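# Lower ring frame over mast onto low bars

## Task

Bring the ring frame down around the free-standing mast until the frame rests flat on the low bars, with the mast still standing upright on its plate; it only counts if everything stays put without any robot holding it, and the robots must release and withdraw afterwards.

## Robot and tools

Setup: three identical i2rt Big YAM arms named arm1, arm2 and arm3. Each has six revolute joints, a two-finger gripper and a wrist camera. Two fixed room cameras, cam_high and cam_low, also look at the scene. With joints 1 and 6 at zero and the hand level and pointing forward, the wrist camera rides on top of the hand looking toward the fingertips. Reach is roughly 1.0 m from the joint1 axis.

Frames: one shared scene frame, origin on the floor, +z up. The hand point lies midway between the fingertips; its z axis runs along the fingers and the fingers open along its y axis. Each arm's foot pose is never printed, and hand poses are computed from the supplied URDF.

execute_actions(actions, cameras): actions is a list holding one action or nothing. An action is an object keyed by arm name ("arm1", "arm2", "arm3"), each with a "joints" object. Joint values are absolute targets in joint space, not offsets, and each joint is named separately (not a list): joint1_rad -2.879 to 2.879 (turns the arm about its foot, positive counter-clockwise seen from above, 0 facing the direction the foot faces); joint2_rad 0 to 3.141 (shoulder, 0 means upper arm pointing back and roughly level, positive lifts it up then forward); joint3_rad 0 to 3.019 (elbow, 0 folded, positive opens); joint4_rad -1.692 to 1.57 (hand pitch, positive tips fingers up); joint5_rad -1.57 to 1.57 (hand sideways swing, positive toward the arm's right); joint6_rad -2.094 to 2.094 (hand roll, positive clockwise viewed from behind); gripper_m 0 to 0.093 metres of fingertip separation (per-finger force about 50 to 62 N, lower on some). Done tolerances: ±0.045, ±0.14, ±0.09, ±0.055, ±0.03, ±0.035 rad and ±0.003 m. Joints in one action all start at once and may finish at different times; each action lasts at most 15 s. An unknown key or out-of-range number rejects the whole call and nothing moves. An empty actions list only reports state and pictures. cameras may list arm1_cam_wrist, arm2_cam_wrist, arm3_cam_wrist, cam_high, cam_low or "all"; omitted, null or ["all"] gives all, [] gives none. The "pictures" line names the images in order.

wait(seconds 0 to 10): commands nothing and returns state and images. zoom_image(camera, region [x0,y0,x1,y1] pixels from top-left, max 504x504): enlarges part of the most recent full image of that camera. read_manual(section "licences") returns licence text only. finished_scene(scene 1 or 2): ends the scene for good after the last command has been held and reports success; the next scene's task arrives in its result. Replying without a tool call ends every remaining scene.

Result lines: joint_positions gives current joint readings; joint torques are raw drive outputs with per-arm offset, scale and noise, nonzero even in free air, so treat them as rough. joint_status says how each commanded motion ended. off_target: stopped short and possibly still pushing. contact_stop or time_out: the joint holds where it stopped, though after time_out it may keep a nearby target (within 0.375, 0.375, 0.113, 0.225, 0.075, 0.3 rad for joints 1 to 6) and continue pushing, and will move there if freed; on_its_own lists such joints, and its "held at" value is the target, not the position. To relieve the push, command the reported position. "joint command not followed" with a cause means a safety check blocked that arm's joints (the gripper still acts); those joints show not_followed and may be retried with each later action. A loaded joint held up may sink. Tiny target changes may not move a joint. Joints or arms omitted from an action may still be driving toward older targets.

Hazards: the arms do not stop on contact and can push hard; sustained pushing heats motors. MOTOR HOT warns from 85 °C; at 100 °C an OVER-TEMPERATURE FAULT drops that arm (joint_status limit_stop_at_motor_heat; resend targets afterward). Heat builds while you think and partly carries into the next scene. Robot-to-robot hard pressing fails and ends the run; hard hits can too, and no line reports arms touching. The anti-collision check can be late and ignores fingers, gripper housings and wrist cameras. Objects touching arms are fine. Do not knock anything out of the work area or onto the floor, and avoid drops, slips, slams and hard shoves. A loose object may occasionally be nudged by an outside push. Moves between postures can swing wide since each joint has its own speed. The simulation keeps running while you compose replies, with the last command held.

Each tool is called after ">>>" as name([rows], argument=value, ...), one row to a line, values as JSON.

## Session

>>> execute_actions(actions=[])

Scene clock: 0.00 s.
Joint torques (N m, as the arm reports them, + toward a larger angle): no reading
Motor temperatures (°C, as the motors report them): arm1=[26 26 24 24 25 27] | arm2=[26 25 25 25 25 24] | arm3=[24 26 25 27 27 25]
arm1.joint_positions: joint1_rad=+0.116 joint2_rad=+0.458 joint3_rad=+1.403 joint4_rad=-1.412 joint5_rad=-0.230 joint6_rad=+0.457 gripper_m=+0.095
arm1.joint_status: not commanded
arm1.hand: x=+1.3123 y=-0.0534 z=+1.3738 quat_wxyz=(-0.255, -0.841, +0.072, +0.472) (m; scene frame)
arm2.joint_positions: joint1_rad=-0.169 joint2_rad=+0.656 joint3_rad=+1.395 joint4_rad=-1.161 joint5_rad=+0.076 joint6_rad=+0.230 gripper_m=+0.094
arm2.joint_status: not commanded
arm2.hand: x=-0.6575 y=+0.9962 z=+1.4157 quat_wxyz=(-0.458, -0.584, -0.602, +0.294) (m; scene frame)
arm3.joint_positions: joint1_rad=+0.362 joint2_rad=+0.588 joint3_rad=+1.346 joint4_rad=-1.373 joint5_rad=-0.221 joint6_rad=+0.271 gripper_m=+0.095
arm3.joint_status: not commanded
arm3.hand: x=-0.7303 y=-1.0258 z=+1.3133 quat_wxyz=(-0.220, +0.530, -0.711, -0.406) (m; scene frame)
pictures: arm1_cam_wrist, arm2_cam_wrist, arm3_cam_wrist, cam_high, cam_low
Images, in order (width x height): arm1_cam_wrist 896x504, arm2_cam_wrist 896x504, arm3_cam_wrist 896x504, cam_high 896x504, cam_low 896x504.

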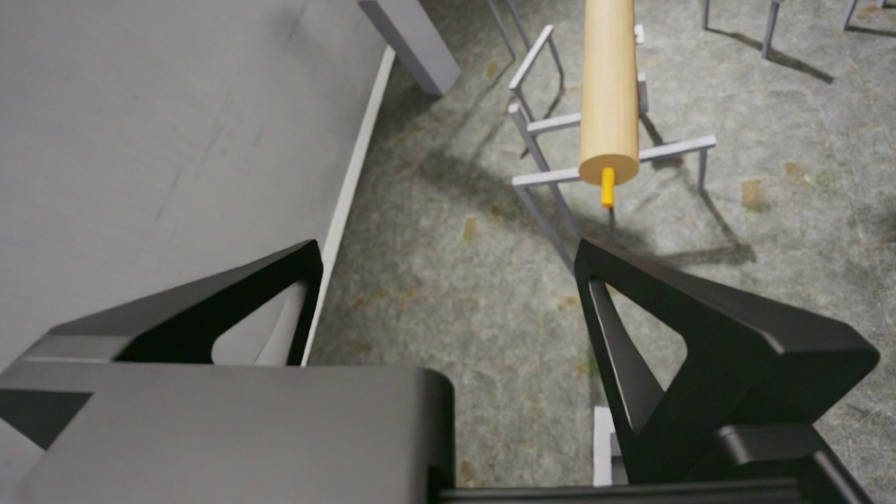

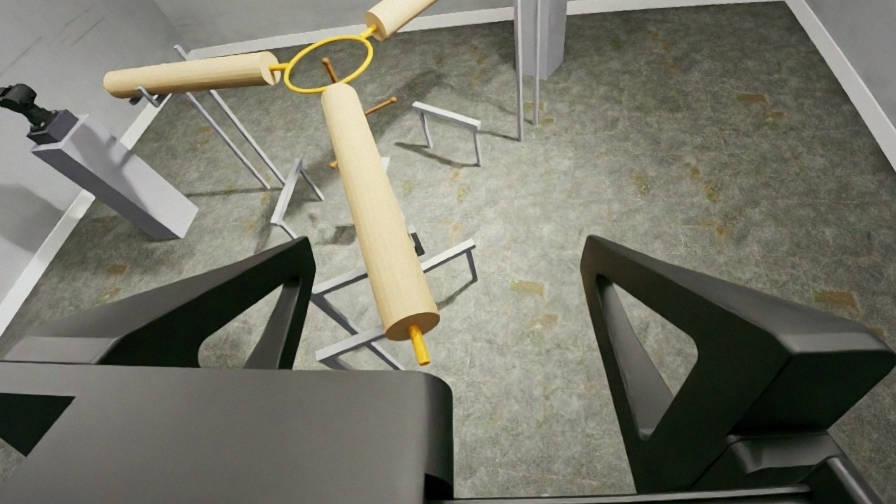

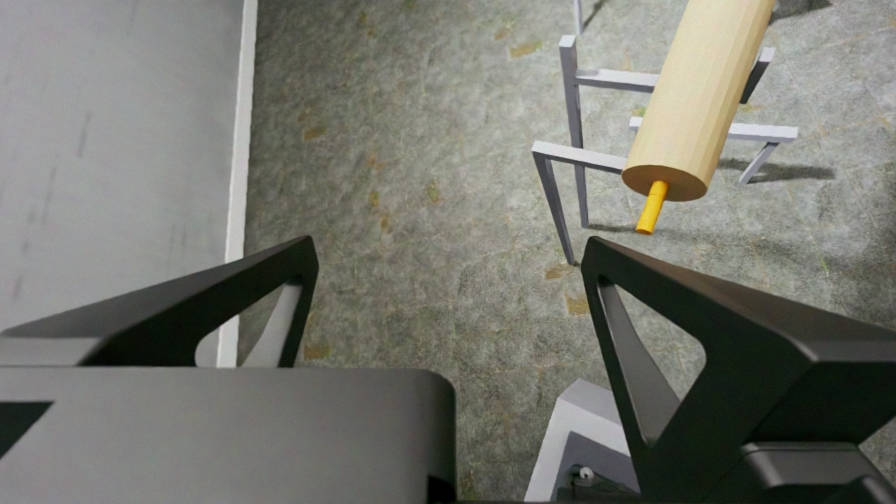

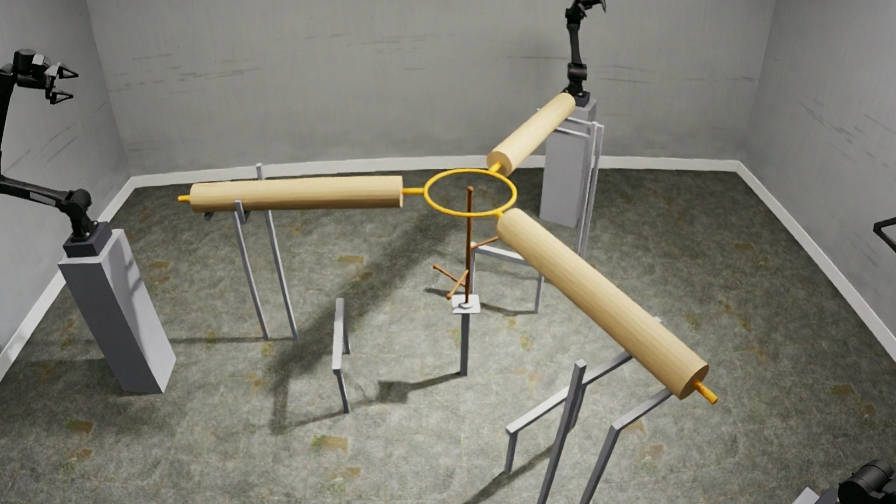

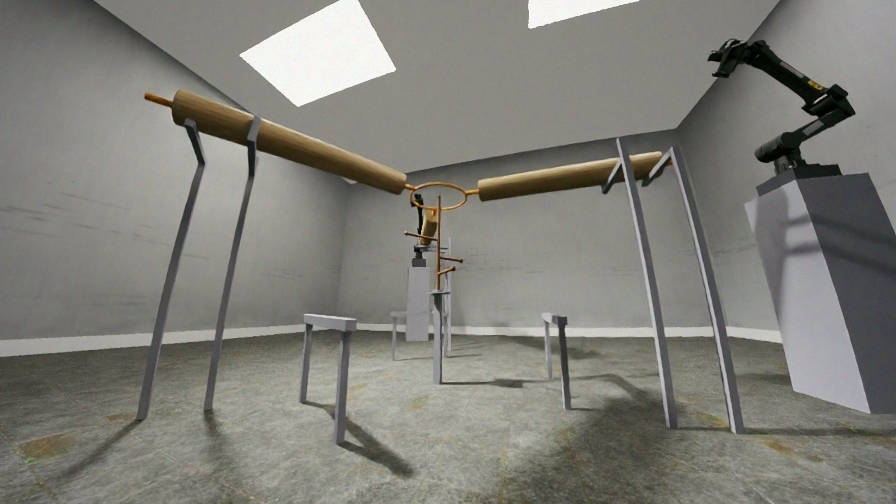

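>>> zoom_image(camera="cam_high", region=[340, 140, 620, 400])

>>> zoom_image(camera="cam_low", region=[340, 160, 580, 400])

>>> zoom_image(camera="cam_low", region=[120, 60, 360, 260])

>>> zoom_image(camera="cam_high", region=[160, 140, 400, 300])

Region (340, 140, 620, 400) of cam_high's 896x504 image, scaled by 1.800, with more detail than that image has; it fills the top 468 rows of this view, and the rest is white.

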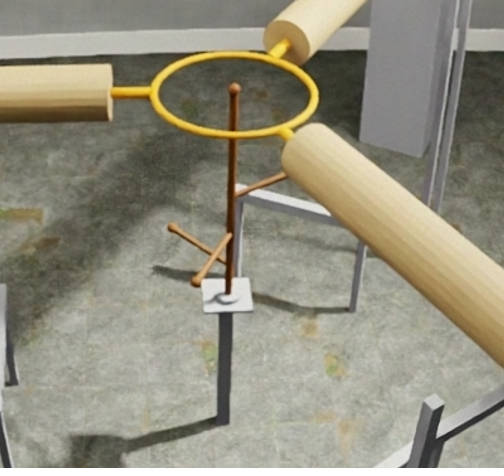

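Region (340, 160, 580, 400) of cam_low's 896x504 image, scaled by 2.100, with more detail than that image has.

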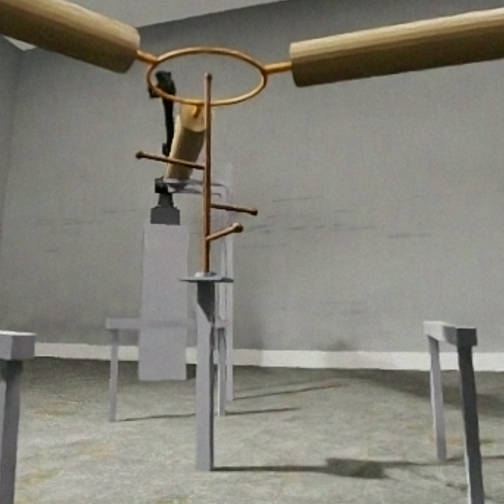

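Region (120, 60, 360, 260) of cam_low's 896x504 image, scaled by 2.100, with more detail than that image has.

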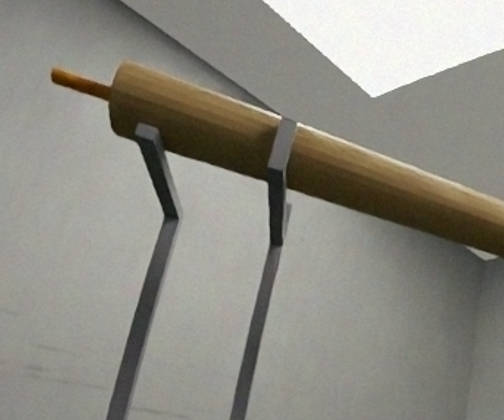

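Region (160, 140, 400, 300) of cam_high's 896x504 image, scaled by 2.100, with more detail than that image has.

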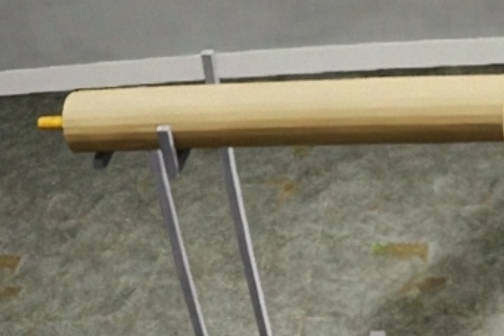

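>>> execute_actions([
  {"arm1":{"joints":{"joint1_rad":0,"joint2_rad":1.02,"joint3_rad":1.32,"joint4_rad":-1.5,"joint5_rad":0,"joint6_rad":0}},"arm2":{"joints":{"joint1_rad":0,"joint2_rad":1.02,"joint3_rad":1.32,"joint4_rad":-1.5,"joint5_rad":0,"joint6_rad":0}},"arm3":{"joints":{"joint1_rad":0,"joint2_rad":1.02,"joint3_rad":1.32,"joint4_rad":-1.5,"joint5_rad":0,"joint6_rad":0}}},
])

Scene clock: 55.67 s.
Joint torques (N m, as the arm reports them, + toward a larger angle): arm1=[ 0.68 -7.31 12.1   0.6   0.23 -0.14] | arm2=[-0.63 -6.14  9.78  0.56 -0.07 -0.04] | arm3=[-1.87 -6.67 10.9   0.76  0.13 -0.03]
Motor temperatures (°C, as the motors report them): arm1=[26 26 27 24 25 27] | arm2=[26 25 29 25 25 24] | arm3=[24 26 30 27 27 25]
arm1.joint_positions: joint1_rad=+0.003 joint2_rad=+1.036 joint3_rad=+1.297 joint4_rad=-1.488 joint5_rad=-0.003 joint6_rad=+0.008 gripper_m=+0.095
arm1.joint_status: all done
arm1.hand: x=+1.1151 y=-0.0079 z=+1.1735 quat_wxyz=(-0.012, -0.984, -0.014, +0.176) (m; scene frame)
arm2.joint_positions: joint1_rad=-0.002 joint2_rad=+1.018 joint3_rad=+1.313 joint4_rad=-1.489 joint5_rad=+0.002 joint6_rad=+0.012 gripper_m=+0.094
arm2.joint_status: all done
arm2.hand: x=-0.5723 y=+0.9569 z=+1.2149 quat_wxyz=(-0.162, -0.516, -0.836, +0.097) (m; scene frame)
arm3.joint_positions: joint1_rad=+0.001 joint2_rad=+1.023 joint3_rad=+1.301 joint4_rad=-1.490 joint5_rad=-0.003 joint6_rad=+0.014 gripper_m=+0.095
arm3.joint_status: all done
arm3.hand: x=-0.5644 y=-0.9538 z=+1.1548 quat_wxyz=(-0.146, +0.501, -0.848, -0.090) (m; scene frame)
pictures: arm1_cam_wrist, arm2_cam_wrist, arm3_cam_wrist, cam_high, cam_low
Images, in order (width x height): arm1_cam_wrist 896x504, arm2_cam_wrist 896x504, arm3_cam_wrist 896x504, cam_high 896x504, cam_low 896x504.

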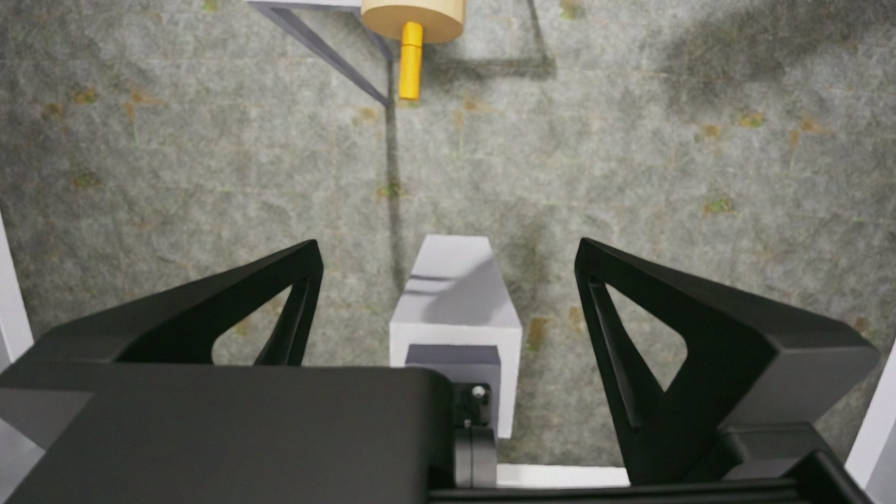

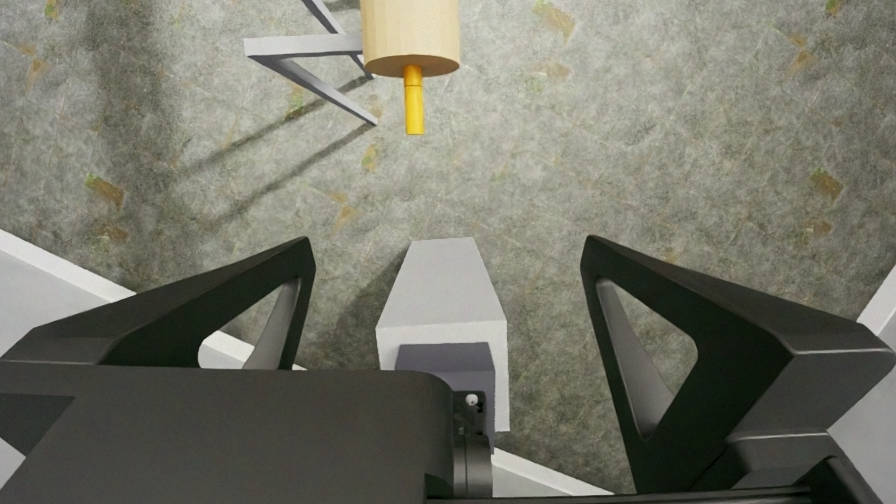

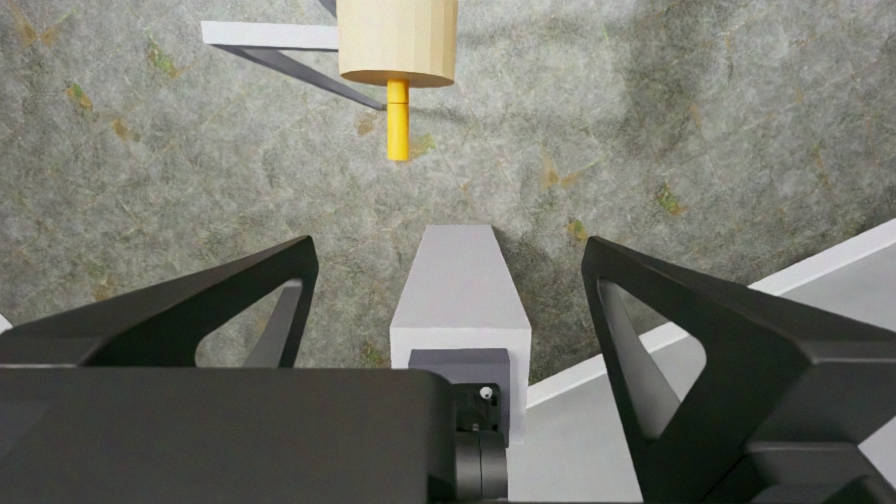

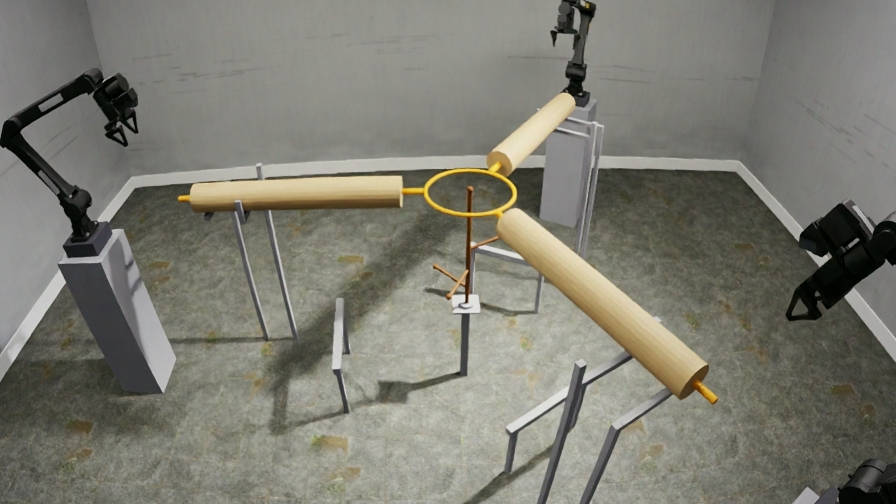

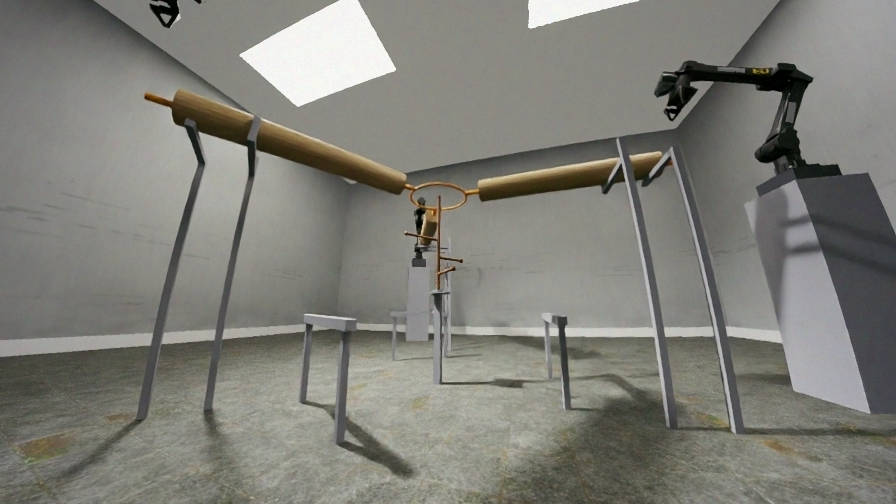

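>>> execute_actions([
  {"arm1":{"joints":{"joint1_rad":0.085,"joint2_rad":1.32,"joint3_rad":1.26,"joint4_rad":-1.32}},"arm2":{"joints":{"joint1_rad":0.085,"joint2_rad":1.286,"joint3_rad":1.135,"joint4_rad":-1.245}},"arm3":{"joints":{"joint1_rad":0.1,"joint2_rad":1.22,"joint3_rad":1.22,"joint4_rad":-1.385}}},
])

Scene clock: 82.70 s.
Joint torques (N m, as the arm reports them, + toward a larger angle): arm1=[  1.11 -12.88  11.86   1.36   0.19  -0.15] | arm2=[ -1.24 -10.25   9.72   0.98  -0.07  -0.01] | arm3=[ -2.04 -10.25  10.63   1.24   0.09  -0.03]
Motor temperatures (°C, as the motors report them): arm1=[26 26 29 24 25 27] | arm2=[26 25 30 25 25 24] | arm3=[24 27 31 27 27 25]
arm1.joint_positions: joint1_rad=+0.086 joint2_rad=+1.345 joint3_rad=+1.238 joint4_rad=-1.334 joint5_rad=-0.001 joint6_rad=+0.007 gripper_m=+0.095
arm1.joint_status: all done
arm1.hand: x=+1.0405 y=-0.0463 z=+1.0474 quat_wxyz=(-0.011, -0.996, -0.056, +0.071) (m; scene frame)
arm2.joint_positions: joint1_rad=+0.086 joint2_rad=+1.287 joint3_rad=+1.128 joint4_rad=-1.258 joint5_rad=+0.001 joint6_rad=+0.011 gripper_m=+0.094
arm2.joint_status: all done
arm2.hand: x=-0.5141 y=+0.9214 z=+1.0541 quat_wxyz=(-0.069, -0.485, -0.871, +0.037) (m; scene frame)
arm3.joint_positions: joint1_rad=+0.102 joint2_rad=+1.229 joint3_rad=+1.204 joint4_rad=-1.394 joint5_rad=-0.002 joint6_rad=+0.013 gripper_m=+0.095
arm3.joint_status: all done
arm3.hand: x=-0.5797 y=-0.9025 z=+1.0477 quat_wxyz=(-0.056, +0.550, -0.832, -0.039) (m; scene frame)
pictures: arm1_cam_wrist, arm2_cam_wrist, arm3_cam_wrist, cam_high, cam_low
Images, in order (width x height): arm1_cam_wrist 896x504, arm2_cam_wrist 896x504, arm3_cam_wrist 896x504, cam_high 896x504, cam_low 896x504.

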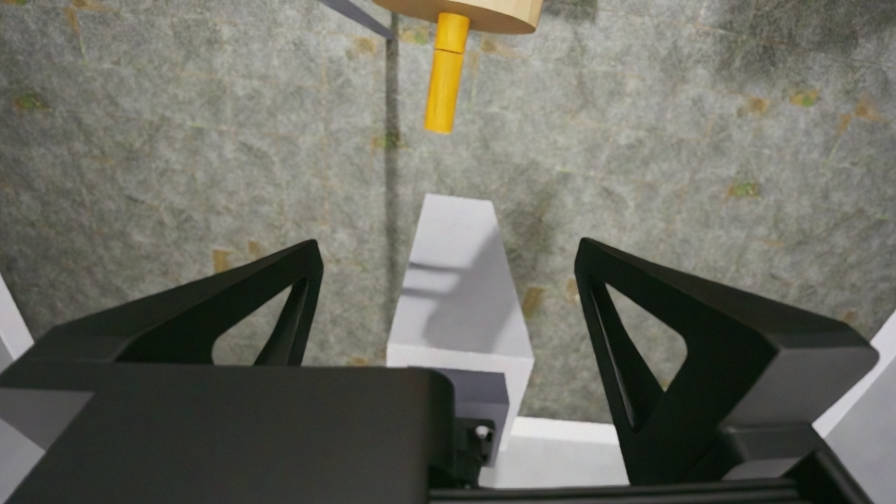

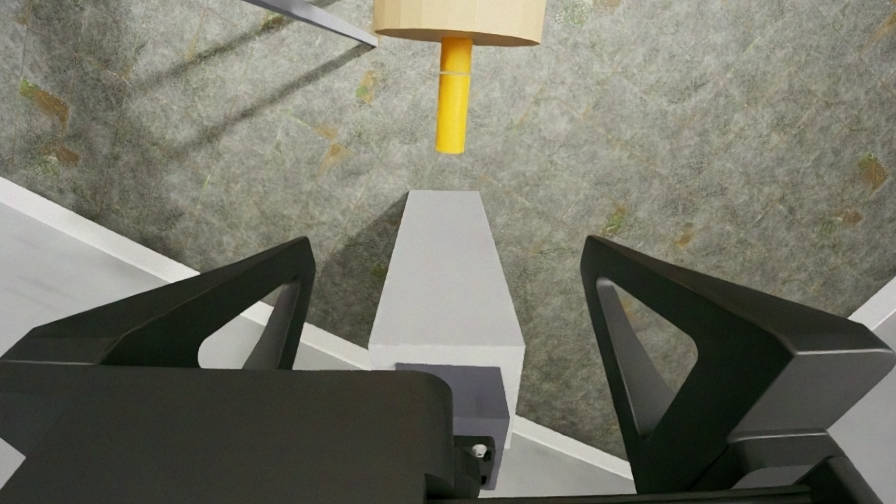

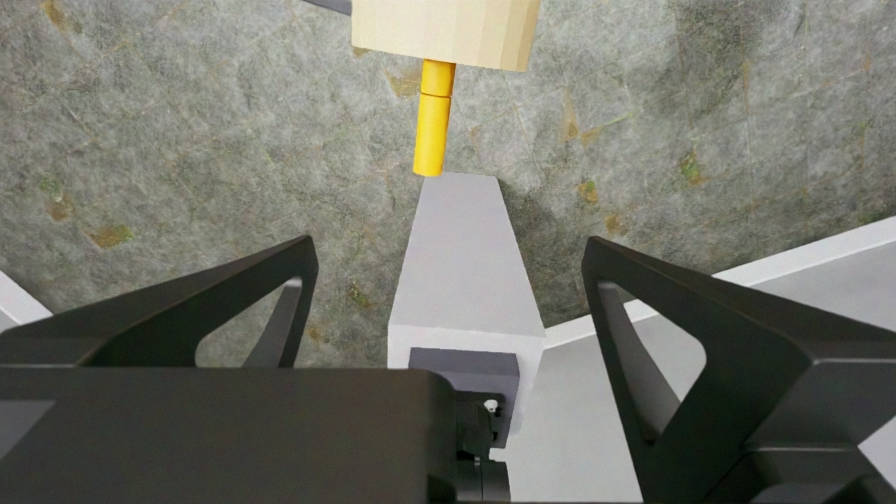

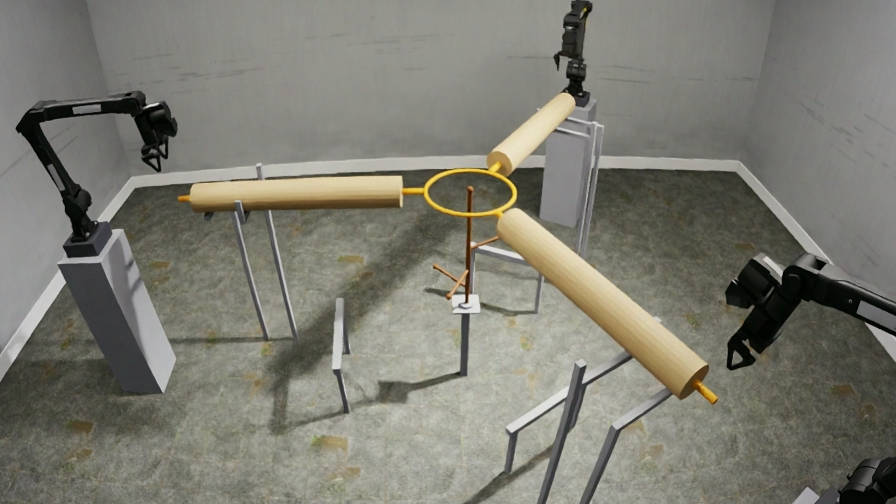

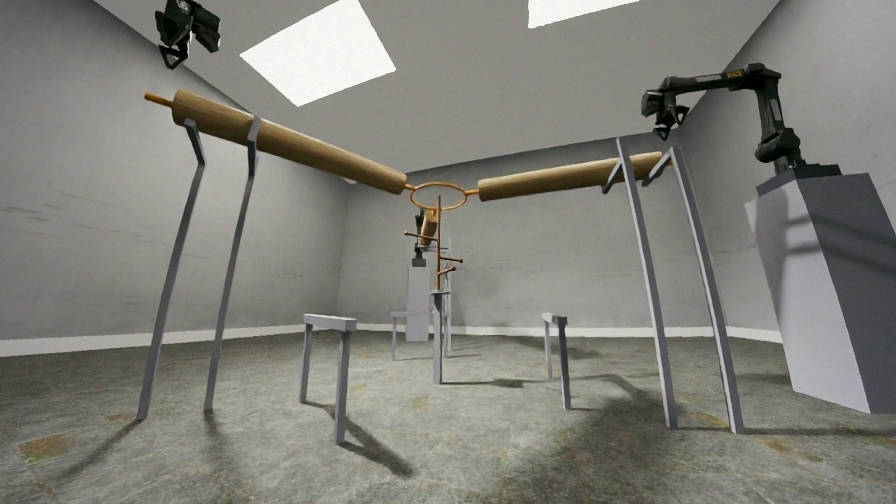

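>>> execute_actions([
  {"arm1":{"joints":{"joint1_rad":0.085,"joint2_rad":1.565,"joint3_rad":1.401,"joint4_rad":-1.383,"joint6_rad":0.172}},"arm2":{"joints":{"joint1_rad":0.079,"joint2_rad":1.503,"joint3_rad":1.214,"joint4_rad":-1.284,"joint6_rad":0.09}},"arm3":{"joints":{"joint1_rad":0.125,"joint2_rad":1.422,"joint3_rad":1.291,"joint4_rad":-1.414,"joint6_rad":0.21}}},
])

Scene clock: 122.70 s.
Joint torques (N m, as the arm reports them, + toward a larger angle): arm1=[  1.02 -15.04  12.4   -0.02   0.19  -0.02] | arm2=[ -1.17 -14.76  11.51  -0.21  -0.02   0.26] | arm3=[ -1.5  -13.06  11.03   0.09   0.12   0.22]
Motor temperatures (°C, as the motors report them): arm1=[26 27 31 24 25 27] | arm2=[26 26 31 25 25 24] | arm3=[24 27 32 27 27 25]
arm1.joint_positions: joint1_rad=+0.086 joint2_rad=+1.580 joint3_rad=+1.369 joint4_rad=-1.371 joint5_rad=-0.001 joint6_rad=+0.164 gripper_m=+0.095
arm1.joint_status: all done
arm1.hand: x=+0.9913 y=-0.0528 z=+1.0006 quat_wxyz=(-0.007, -1.000, +0.022, +0.000) (m; scene frame)
arm2.joint_positions: joint1_rad=+0.086 joint2_rad=+1.513 joint3_rad=+1.176 joint4_rad=-1.275 joint5_rad=+0.001 joint6_rad=+0.078 gripper_m=+0.094
arm2.joint_status: all done
arm2.hand: x=-0.5020 y=+0.9026 z=+0.9852 quat_wxyz=(+0.016, -0.515, -0.857, -0.009) (m; scene frame)
arm3.joint_positions: joint1_rad=+0.120 joint2_rad=+1.431 joint3_rad=+1.264 joint4_rad=-1.407 joint5_rad=-0.002 joint6_rad=+0.196 gripper_m=+0.095
arm3.joint_status: all done
arm3.hand: x=-0.5739 y=-0.8688 z=+0.9952 quat_wxyz=(+0.008, +0.481, -0.877, +0.005) (m; scene frame)
pictures: arm1_cam_wrist, arm2_cam_wrist, arm3_cam_wrist, cam_high, cam_low
Images, in order (width x height): arm1_cam_wrist 896x504, arm2_cam_wrist 896x504, arm3_cam_wrist 896x504, cam_high 896x504, cam_low 896x504.

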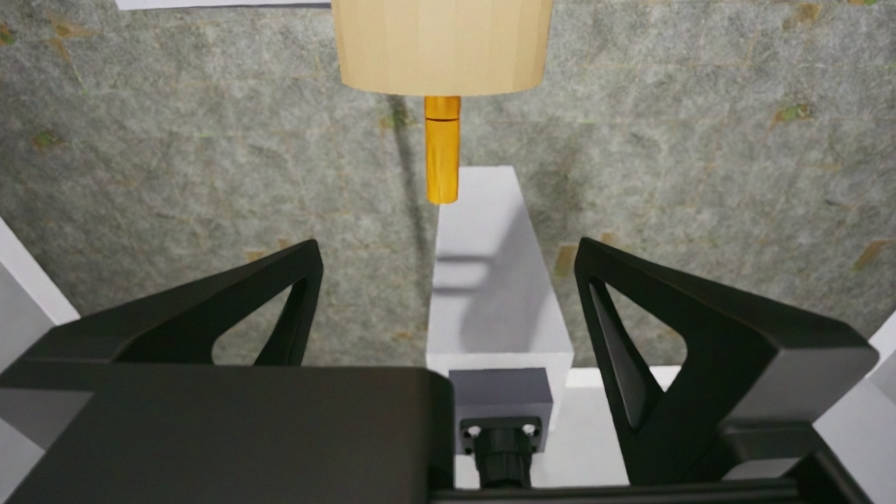

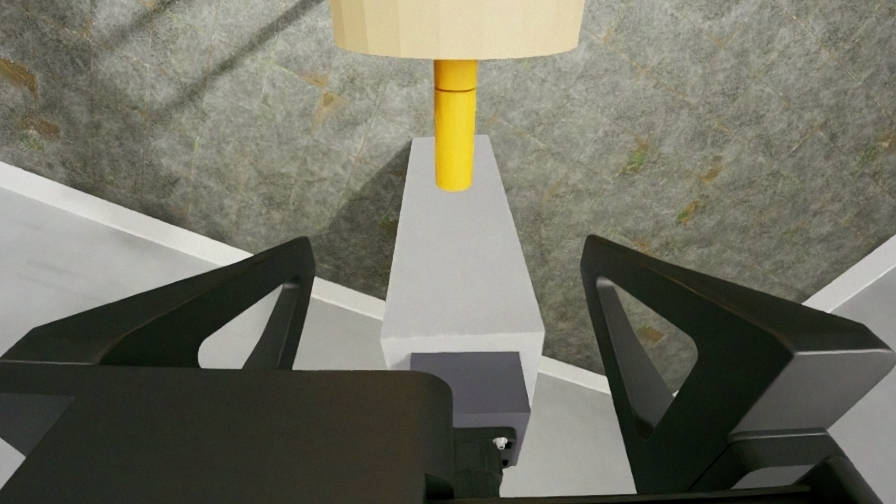

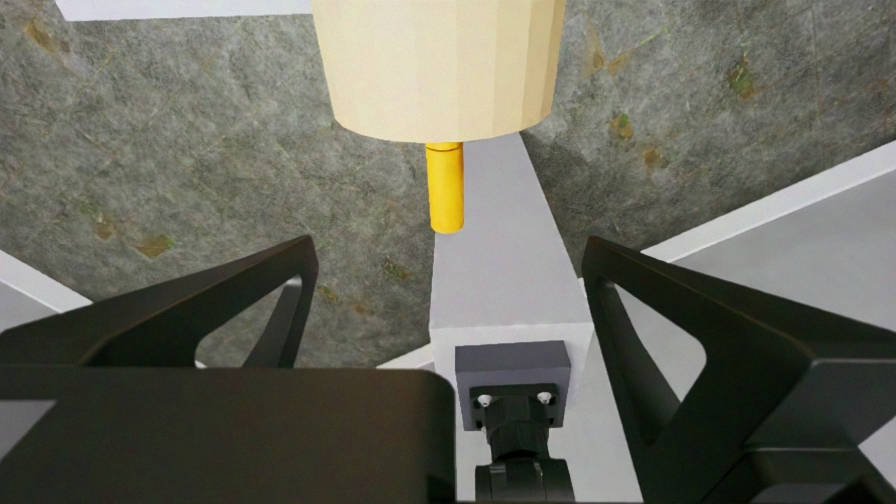

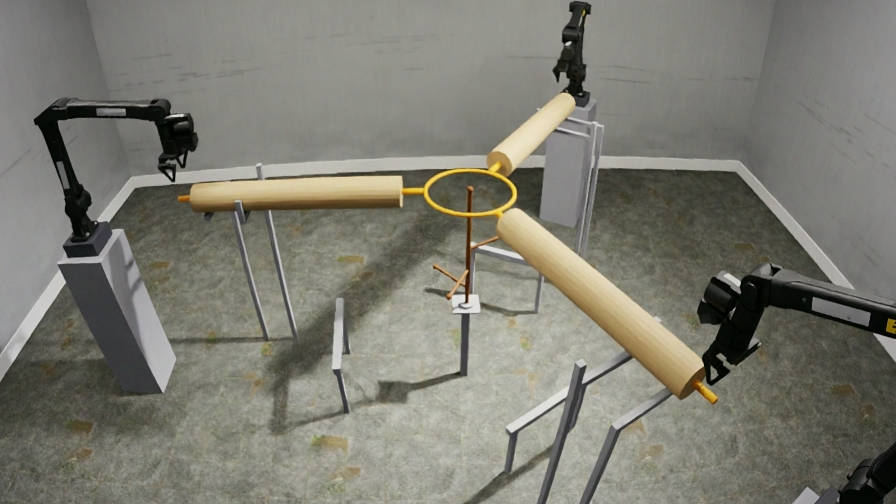

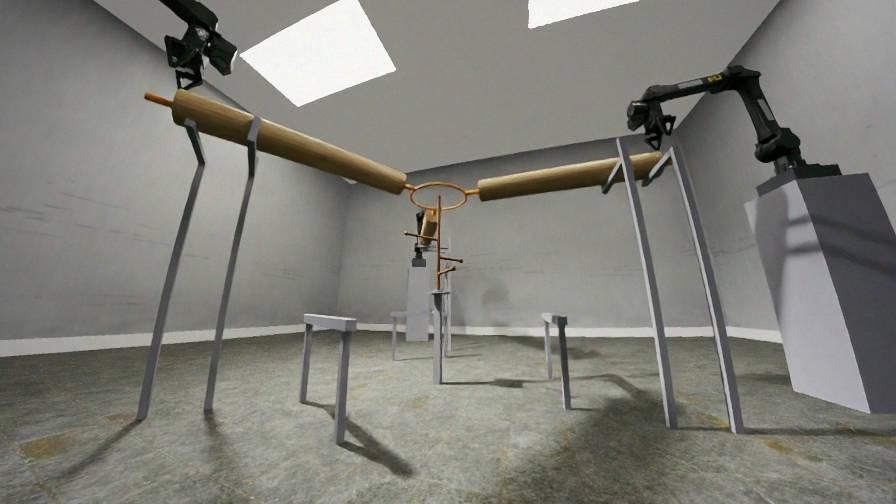

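>>> execute_actions([
  {"arm1":{"joints":{"joint2_rad":1.578,"joint3_rad":1.34,"joint4_rad":-1.294}},"arm2":{"joints":{"joint2_rad":1.528,"joint3_rad":1.152,"joint4_rad":-1.168}},"arm3":{"joints":{"joint2_rad":1.422,"joint3_rad":1.212,"joint4_rad":-1.311}}},
], cameras=["arm1_cam_wrist","arm2_cam_wrist","arm3_cam_wrist","cam_high"])

Scene clock: 150.10 s.
Joint torques (N m, as the arm reports them, + toward a larger angle): arm1=[  0.96 -14.16  10.31   1.18   0.2    0.01] | arm2=[ -1.47 -12.16   7.45   0.73  -0.05   0.2 ] | arm3=[ -1.59 -12.85   9.26   1.14   0.11   0.2 ]
Motor temperatures (°C, as the motors report them): arm1=[26 28 31 24 25 27] | arm2=[26 26 32 25 25 24] | arm3=[24 28 32 27 27 25]
arm1.joint_positions: joint1_rad=+0.086 joint2_rad=+1.580 joint3_rad=+1.332 joint4_rad=-1.310 joint5_rad=-0.001 joint6_rad=+0.165 gripper_m=+0.095
arm1.joint_status: all done
arm1.hand: x=+0.9887 y=-0.0533 z=+0.9868 quat_wxyz=(-0.008, -1.000, +0.022, +0.012) (m; scene frame)
arm2.joint_positions: joint1_rad=+0.086 joint2_rad=+1.513 joint3_rad=+1.163 joint4_rad=-1.181 joint5_rad=+0.001 joint6_rad=+0.078 gripper_m=+0.094
arm2.joint_status: all done
arm2.hand: x=-0.4922 y=+0.8872 z=+0.9806 quat_wxyz=(-0.020, -0.516, -0.857, +0.009) (m; scene frame)
arm3.joint_positions: joint1_rad=+0.120 joint2_rad=+1.428 joint3_rad=+1.208 joint4_rad=-1.322 joint5_rad=-0.002 joint6_rad=+0.196 gripper_m=+0.095
arm3.joint_status: all done
arm3.hand: x=-0.5731 y=-0.8667 z=+0.9752 quat_wxyz=(-0.004, +0.481, -0.877, -0.005) (m; scene frame)
pictures: arm1_cam_wrist, arm2_cam_wrist, arm3_cam_wrist, cam_high
Images, in order (width x height): arm1_cam_wrist 896x504, arm2_cam_wrist 896x504, arm3_cam_wrist 896x504, cam_high 896x504.

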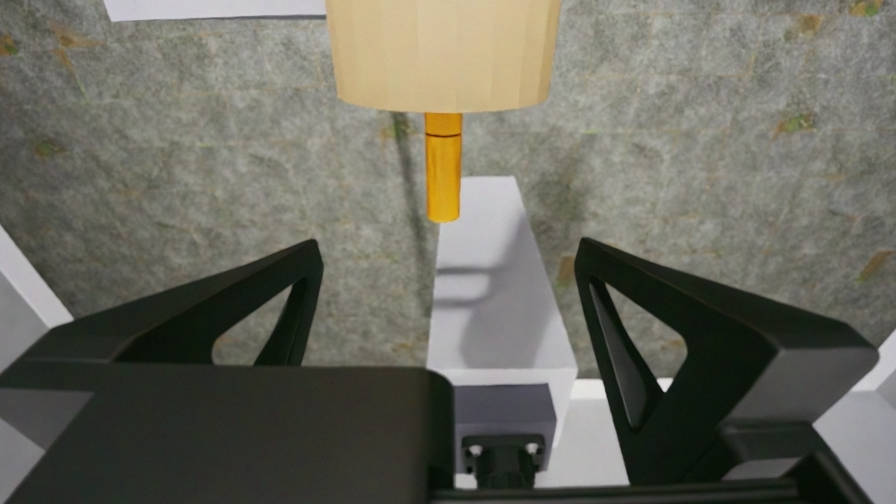

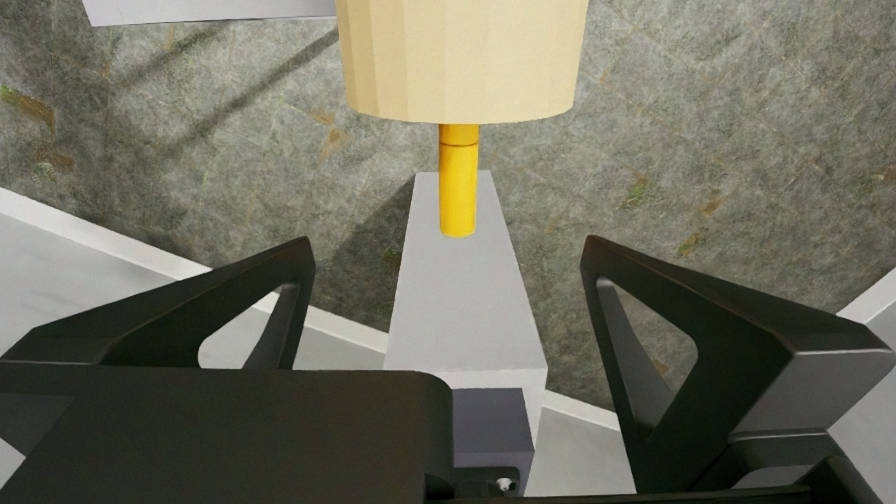

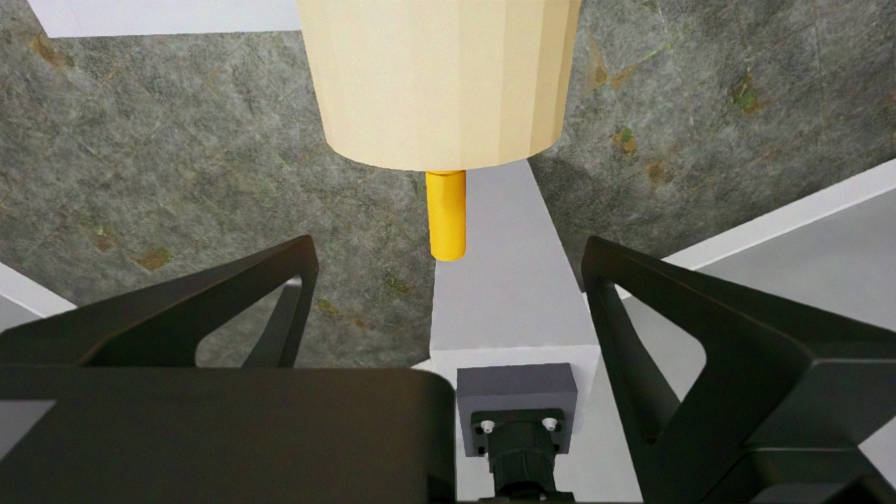

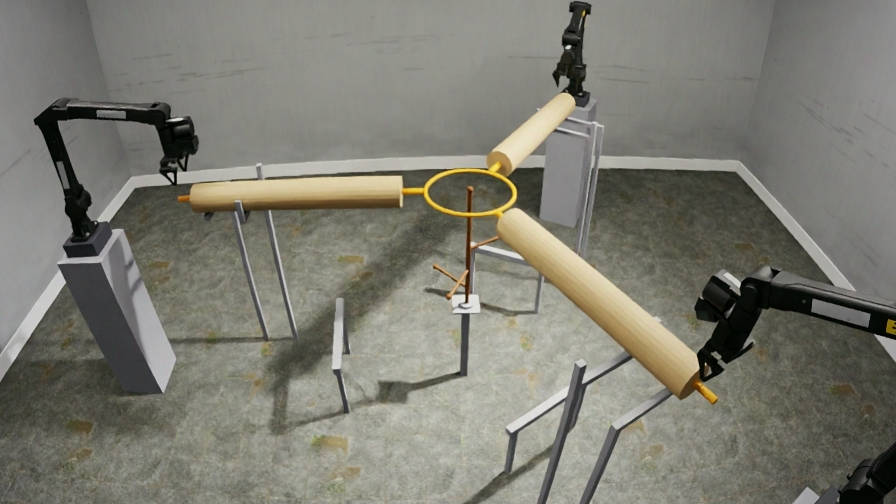

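>>> zoom_image(camera="cam_high", region=[130, 100, 290, 240])

>>> zoom_image(camera="cam_high", region=[620, 260, 800, 420])

Region (130, 100, 290, 240) of cam_high's 896x504 image, scaled by 3.150, with more detail than that image has; it fills the top 441 rows of this view, and the rest is white.

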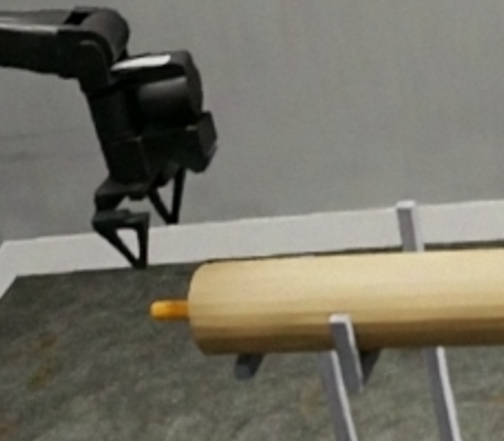

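Region (620, 260, 800, 420) of cam_high's 896x504 image, scaled by 2.800, with more detail than that image has.

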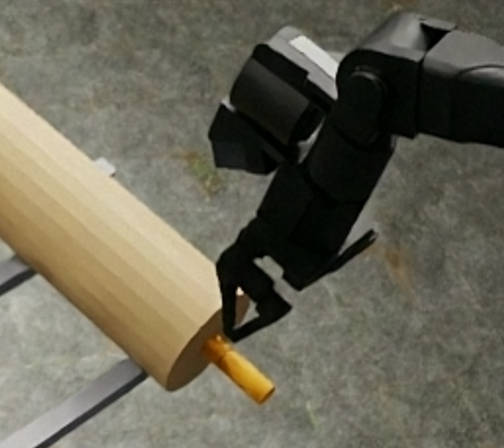

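>>> execute_actions([
  {"arm1":{"joints":{"joint2_rad":1.645,"joint3_rad":1.188,"joint4_rad":-1.083}},"arm2":{"joints":{"joint1_rad":0.068,"joint2_rad":1.60,"joint3_rad":1.08,"joint4_rad":-1.035}},"arm3":{"joints":{"joint2_rad":1.44,"joint3_rad":1.08,"joint4_rad":-1.182}}},
])

Scene clock: 173.50 s.
Joint torques (N m, as the arm reports them, + toward a larger angle): arm1=[  1.15 -14.92  10.36   1.08   0.18  -0.01] | arm2=[ -0.67 -15.18   7.52   0.81  -0.05   0.21] | arm3=[ -1.39 -10.99   9.32   1.04   0.12   0.2 ]
Motor temperatures (°C, as the motors report them): arm1=[26 28 31 24 25 27] | arm2=[26 26 31 25 25 24] | arm3=[24 28 31 27 27 25]
arm1.joint_positions: joint1_rad=+0.086 joint2_rad=+1.651 joint3_rad=+1.172 joint4_rad=-1.099 joint5_rad=-0.001 joint6_rad=+0.165 gripper_m=+0.095
arm1.joint_status: all done
arm1.hand: x=+0.9970 y=-0.0533 z=+0.8982 quat_wxyz=(-0.007, -1.000, +0.022, +0.002) (m; scene frame)
arm2.joint_positions: joint1_rad=+0.073 joint2_rad=+1.605 joint3_rad=+1.081 joint4_rad=-1.047 joint5_rad=+0.001 joint6_rad=+0.079 gripper_m=+0.094
arm2.joint_status: all done
arm2.hand: x=-0.4982 y=+0.8867 z=+0.9142 quat_wxyz=(-0.001, -0.521, -0.853, +0.000) (m; scene frame)
arm3.joint_positions: joint1_rad=+0.120 joint2_rad=+1.428 joint3_rad=+1.071 joint4_rad=-1.193 joint5_rad=-0.002 joint6_rad=+0.196 gripper_m=+0.095
arm3.joint_status: all done
arm3.hand: x=-0.5794 y=-0.8829 z=+0.9254 quat_wxyz=(-0.001, +0.481, -0.877, -0.002) (m; scene frame)
pictures: arm1_cam_wrist, arm2_cam_wrist, arm3_cam_wrist, cam_high, cam_low
Images, in order (width x height): arm1_cam_wrist 896x504, arm2_cam_wrist 896x504, arm3_cam_wrist 896x504, cam_high 896x504, cam_low 896x504.

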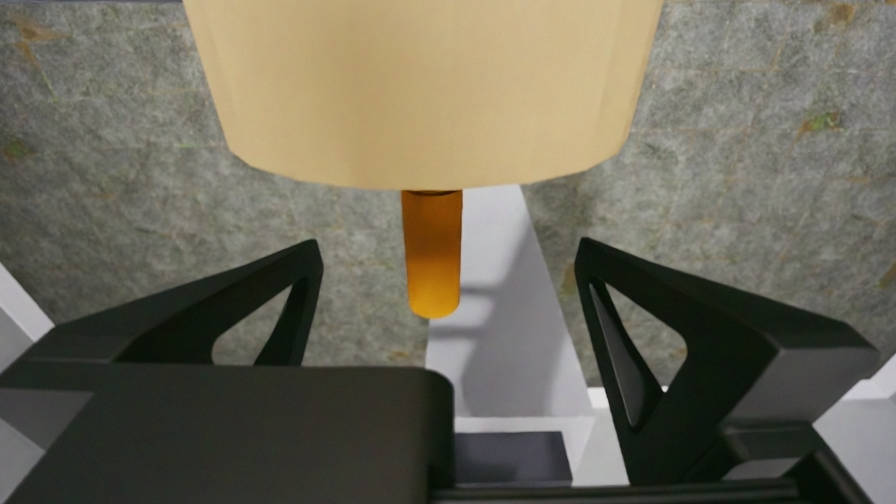

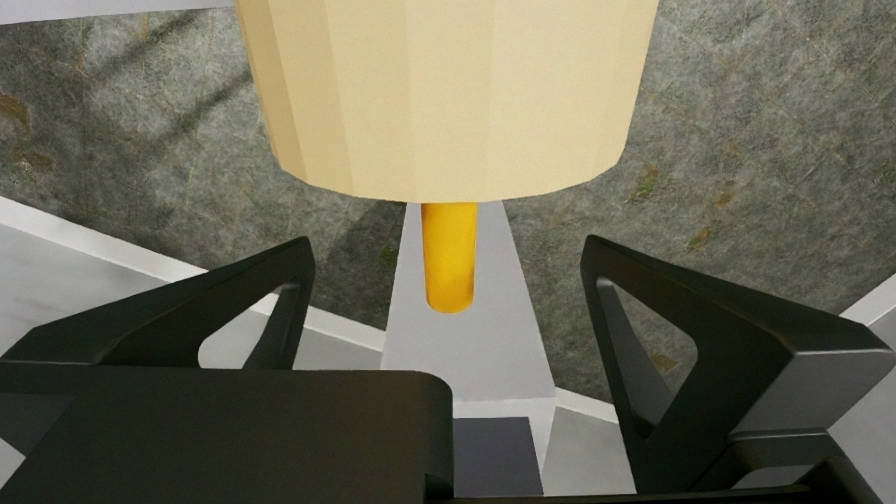

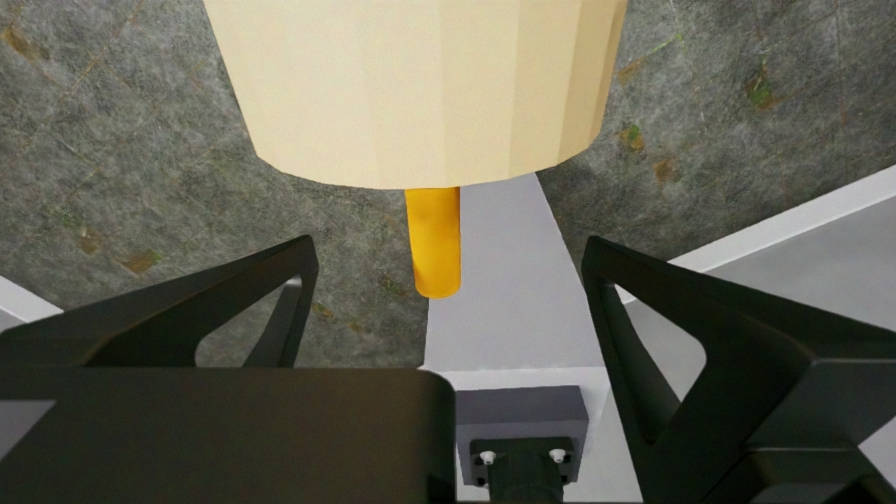

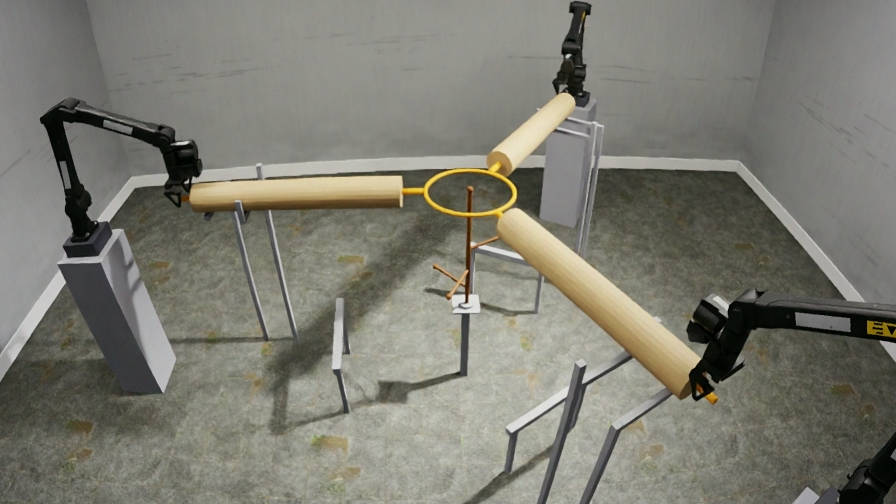

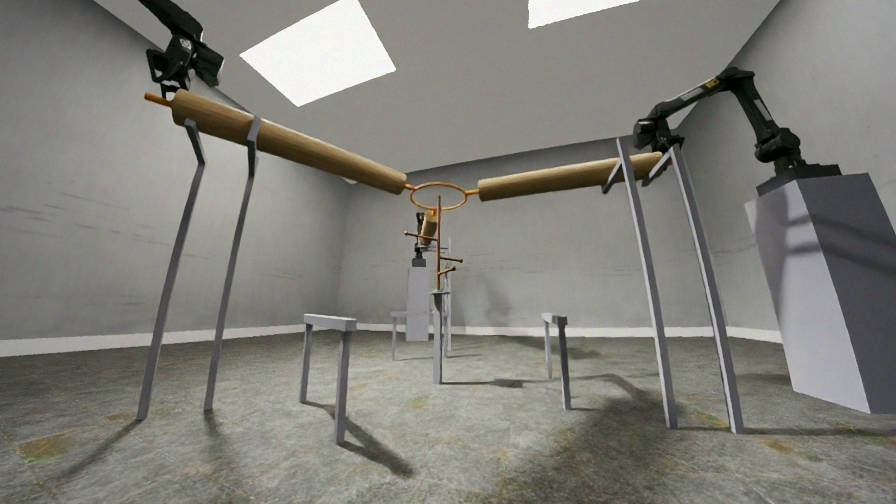

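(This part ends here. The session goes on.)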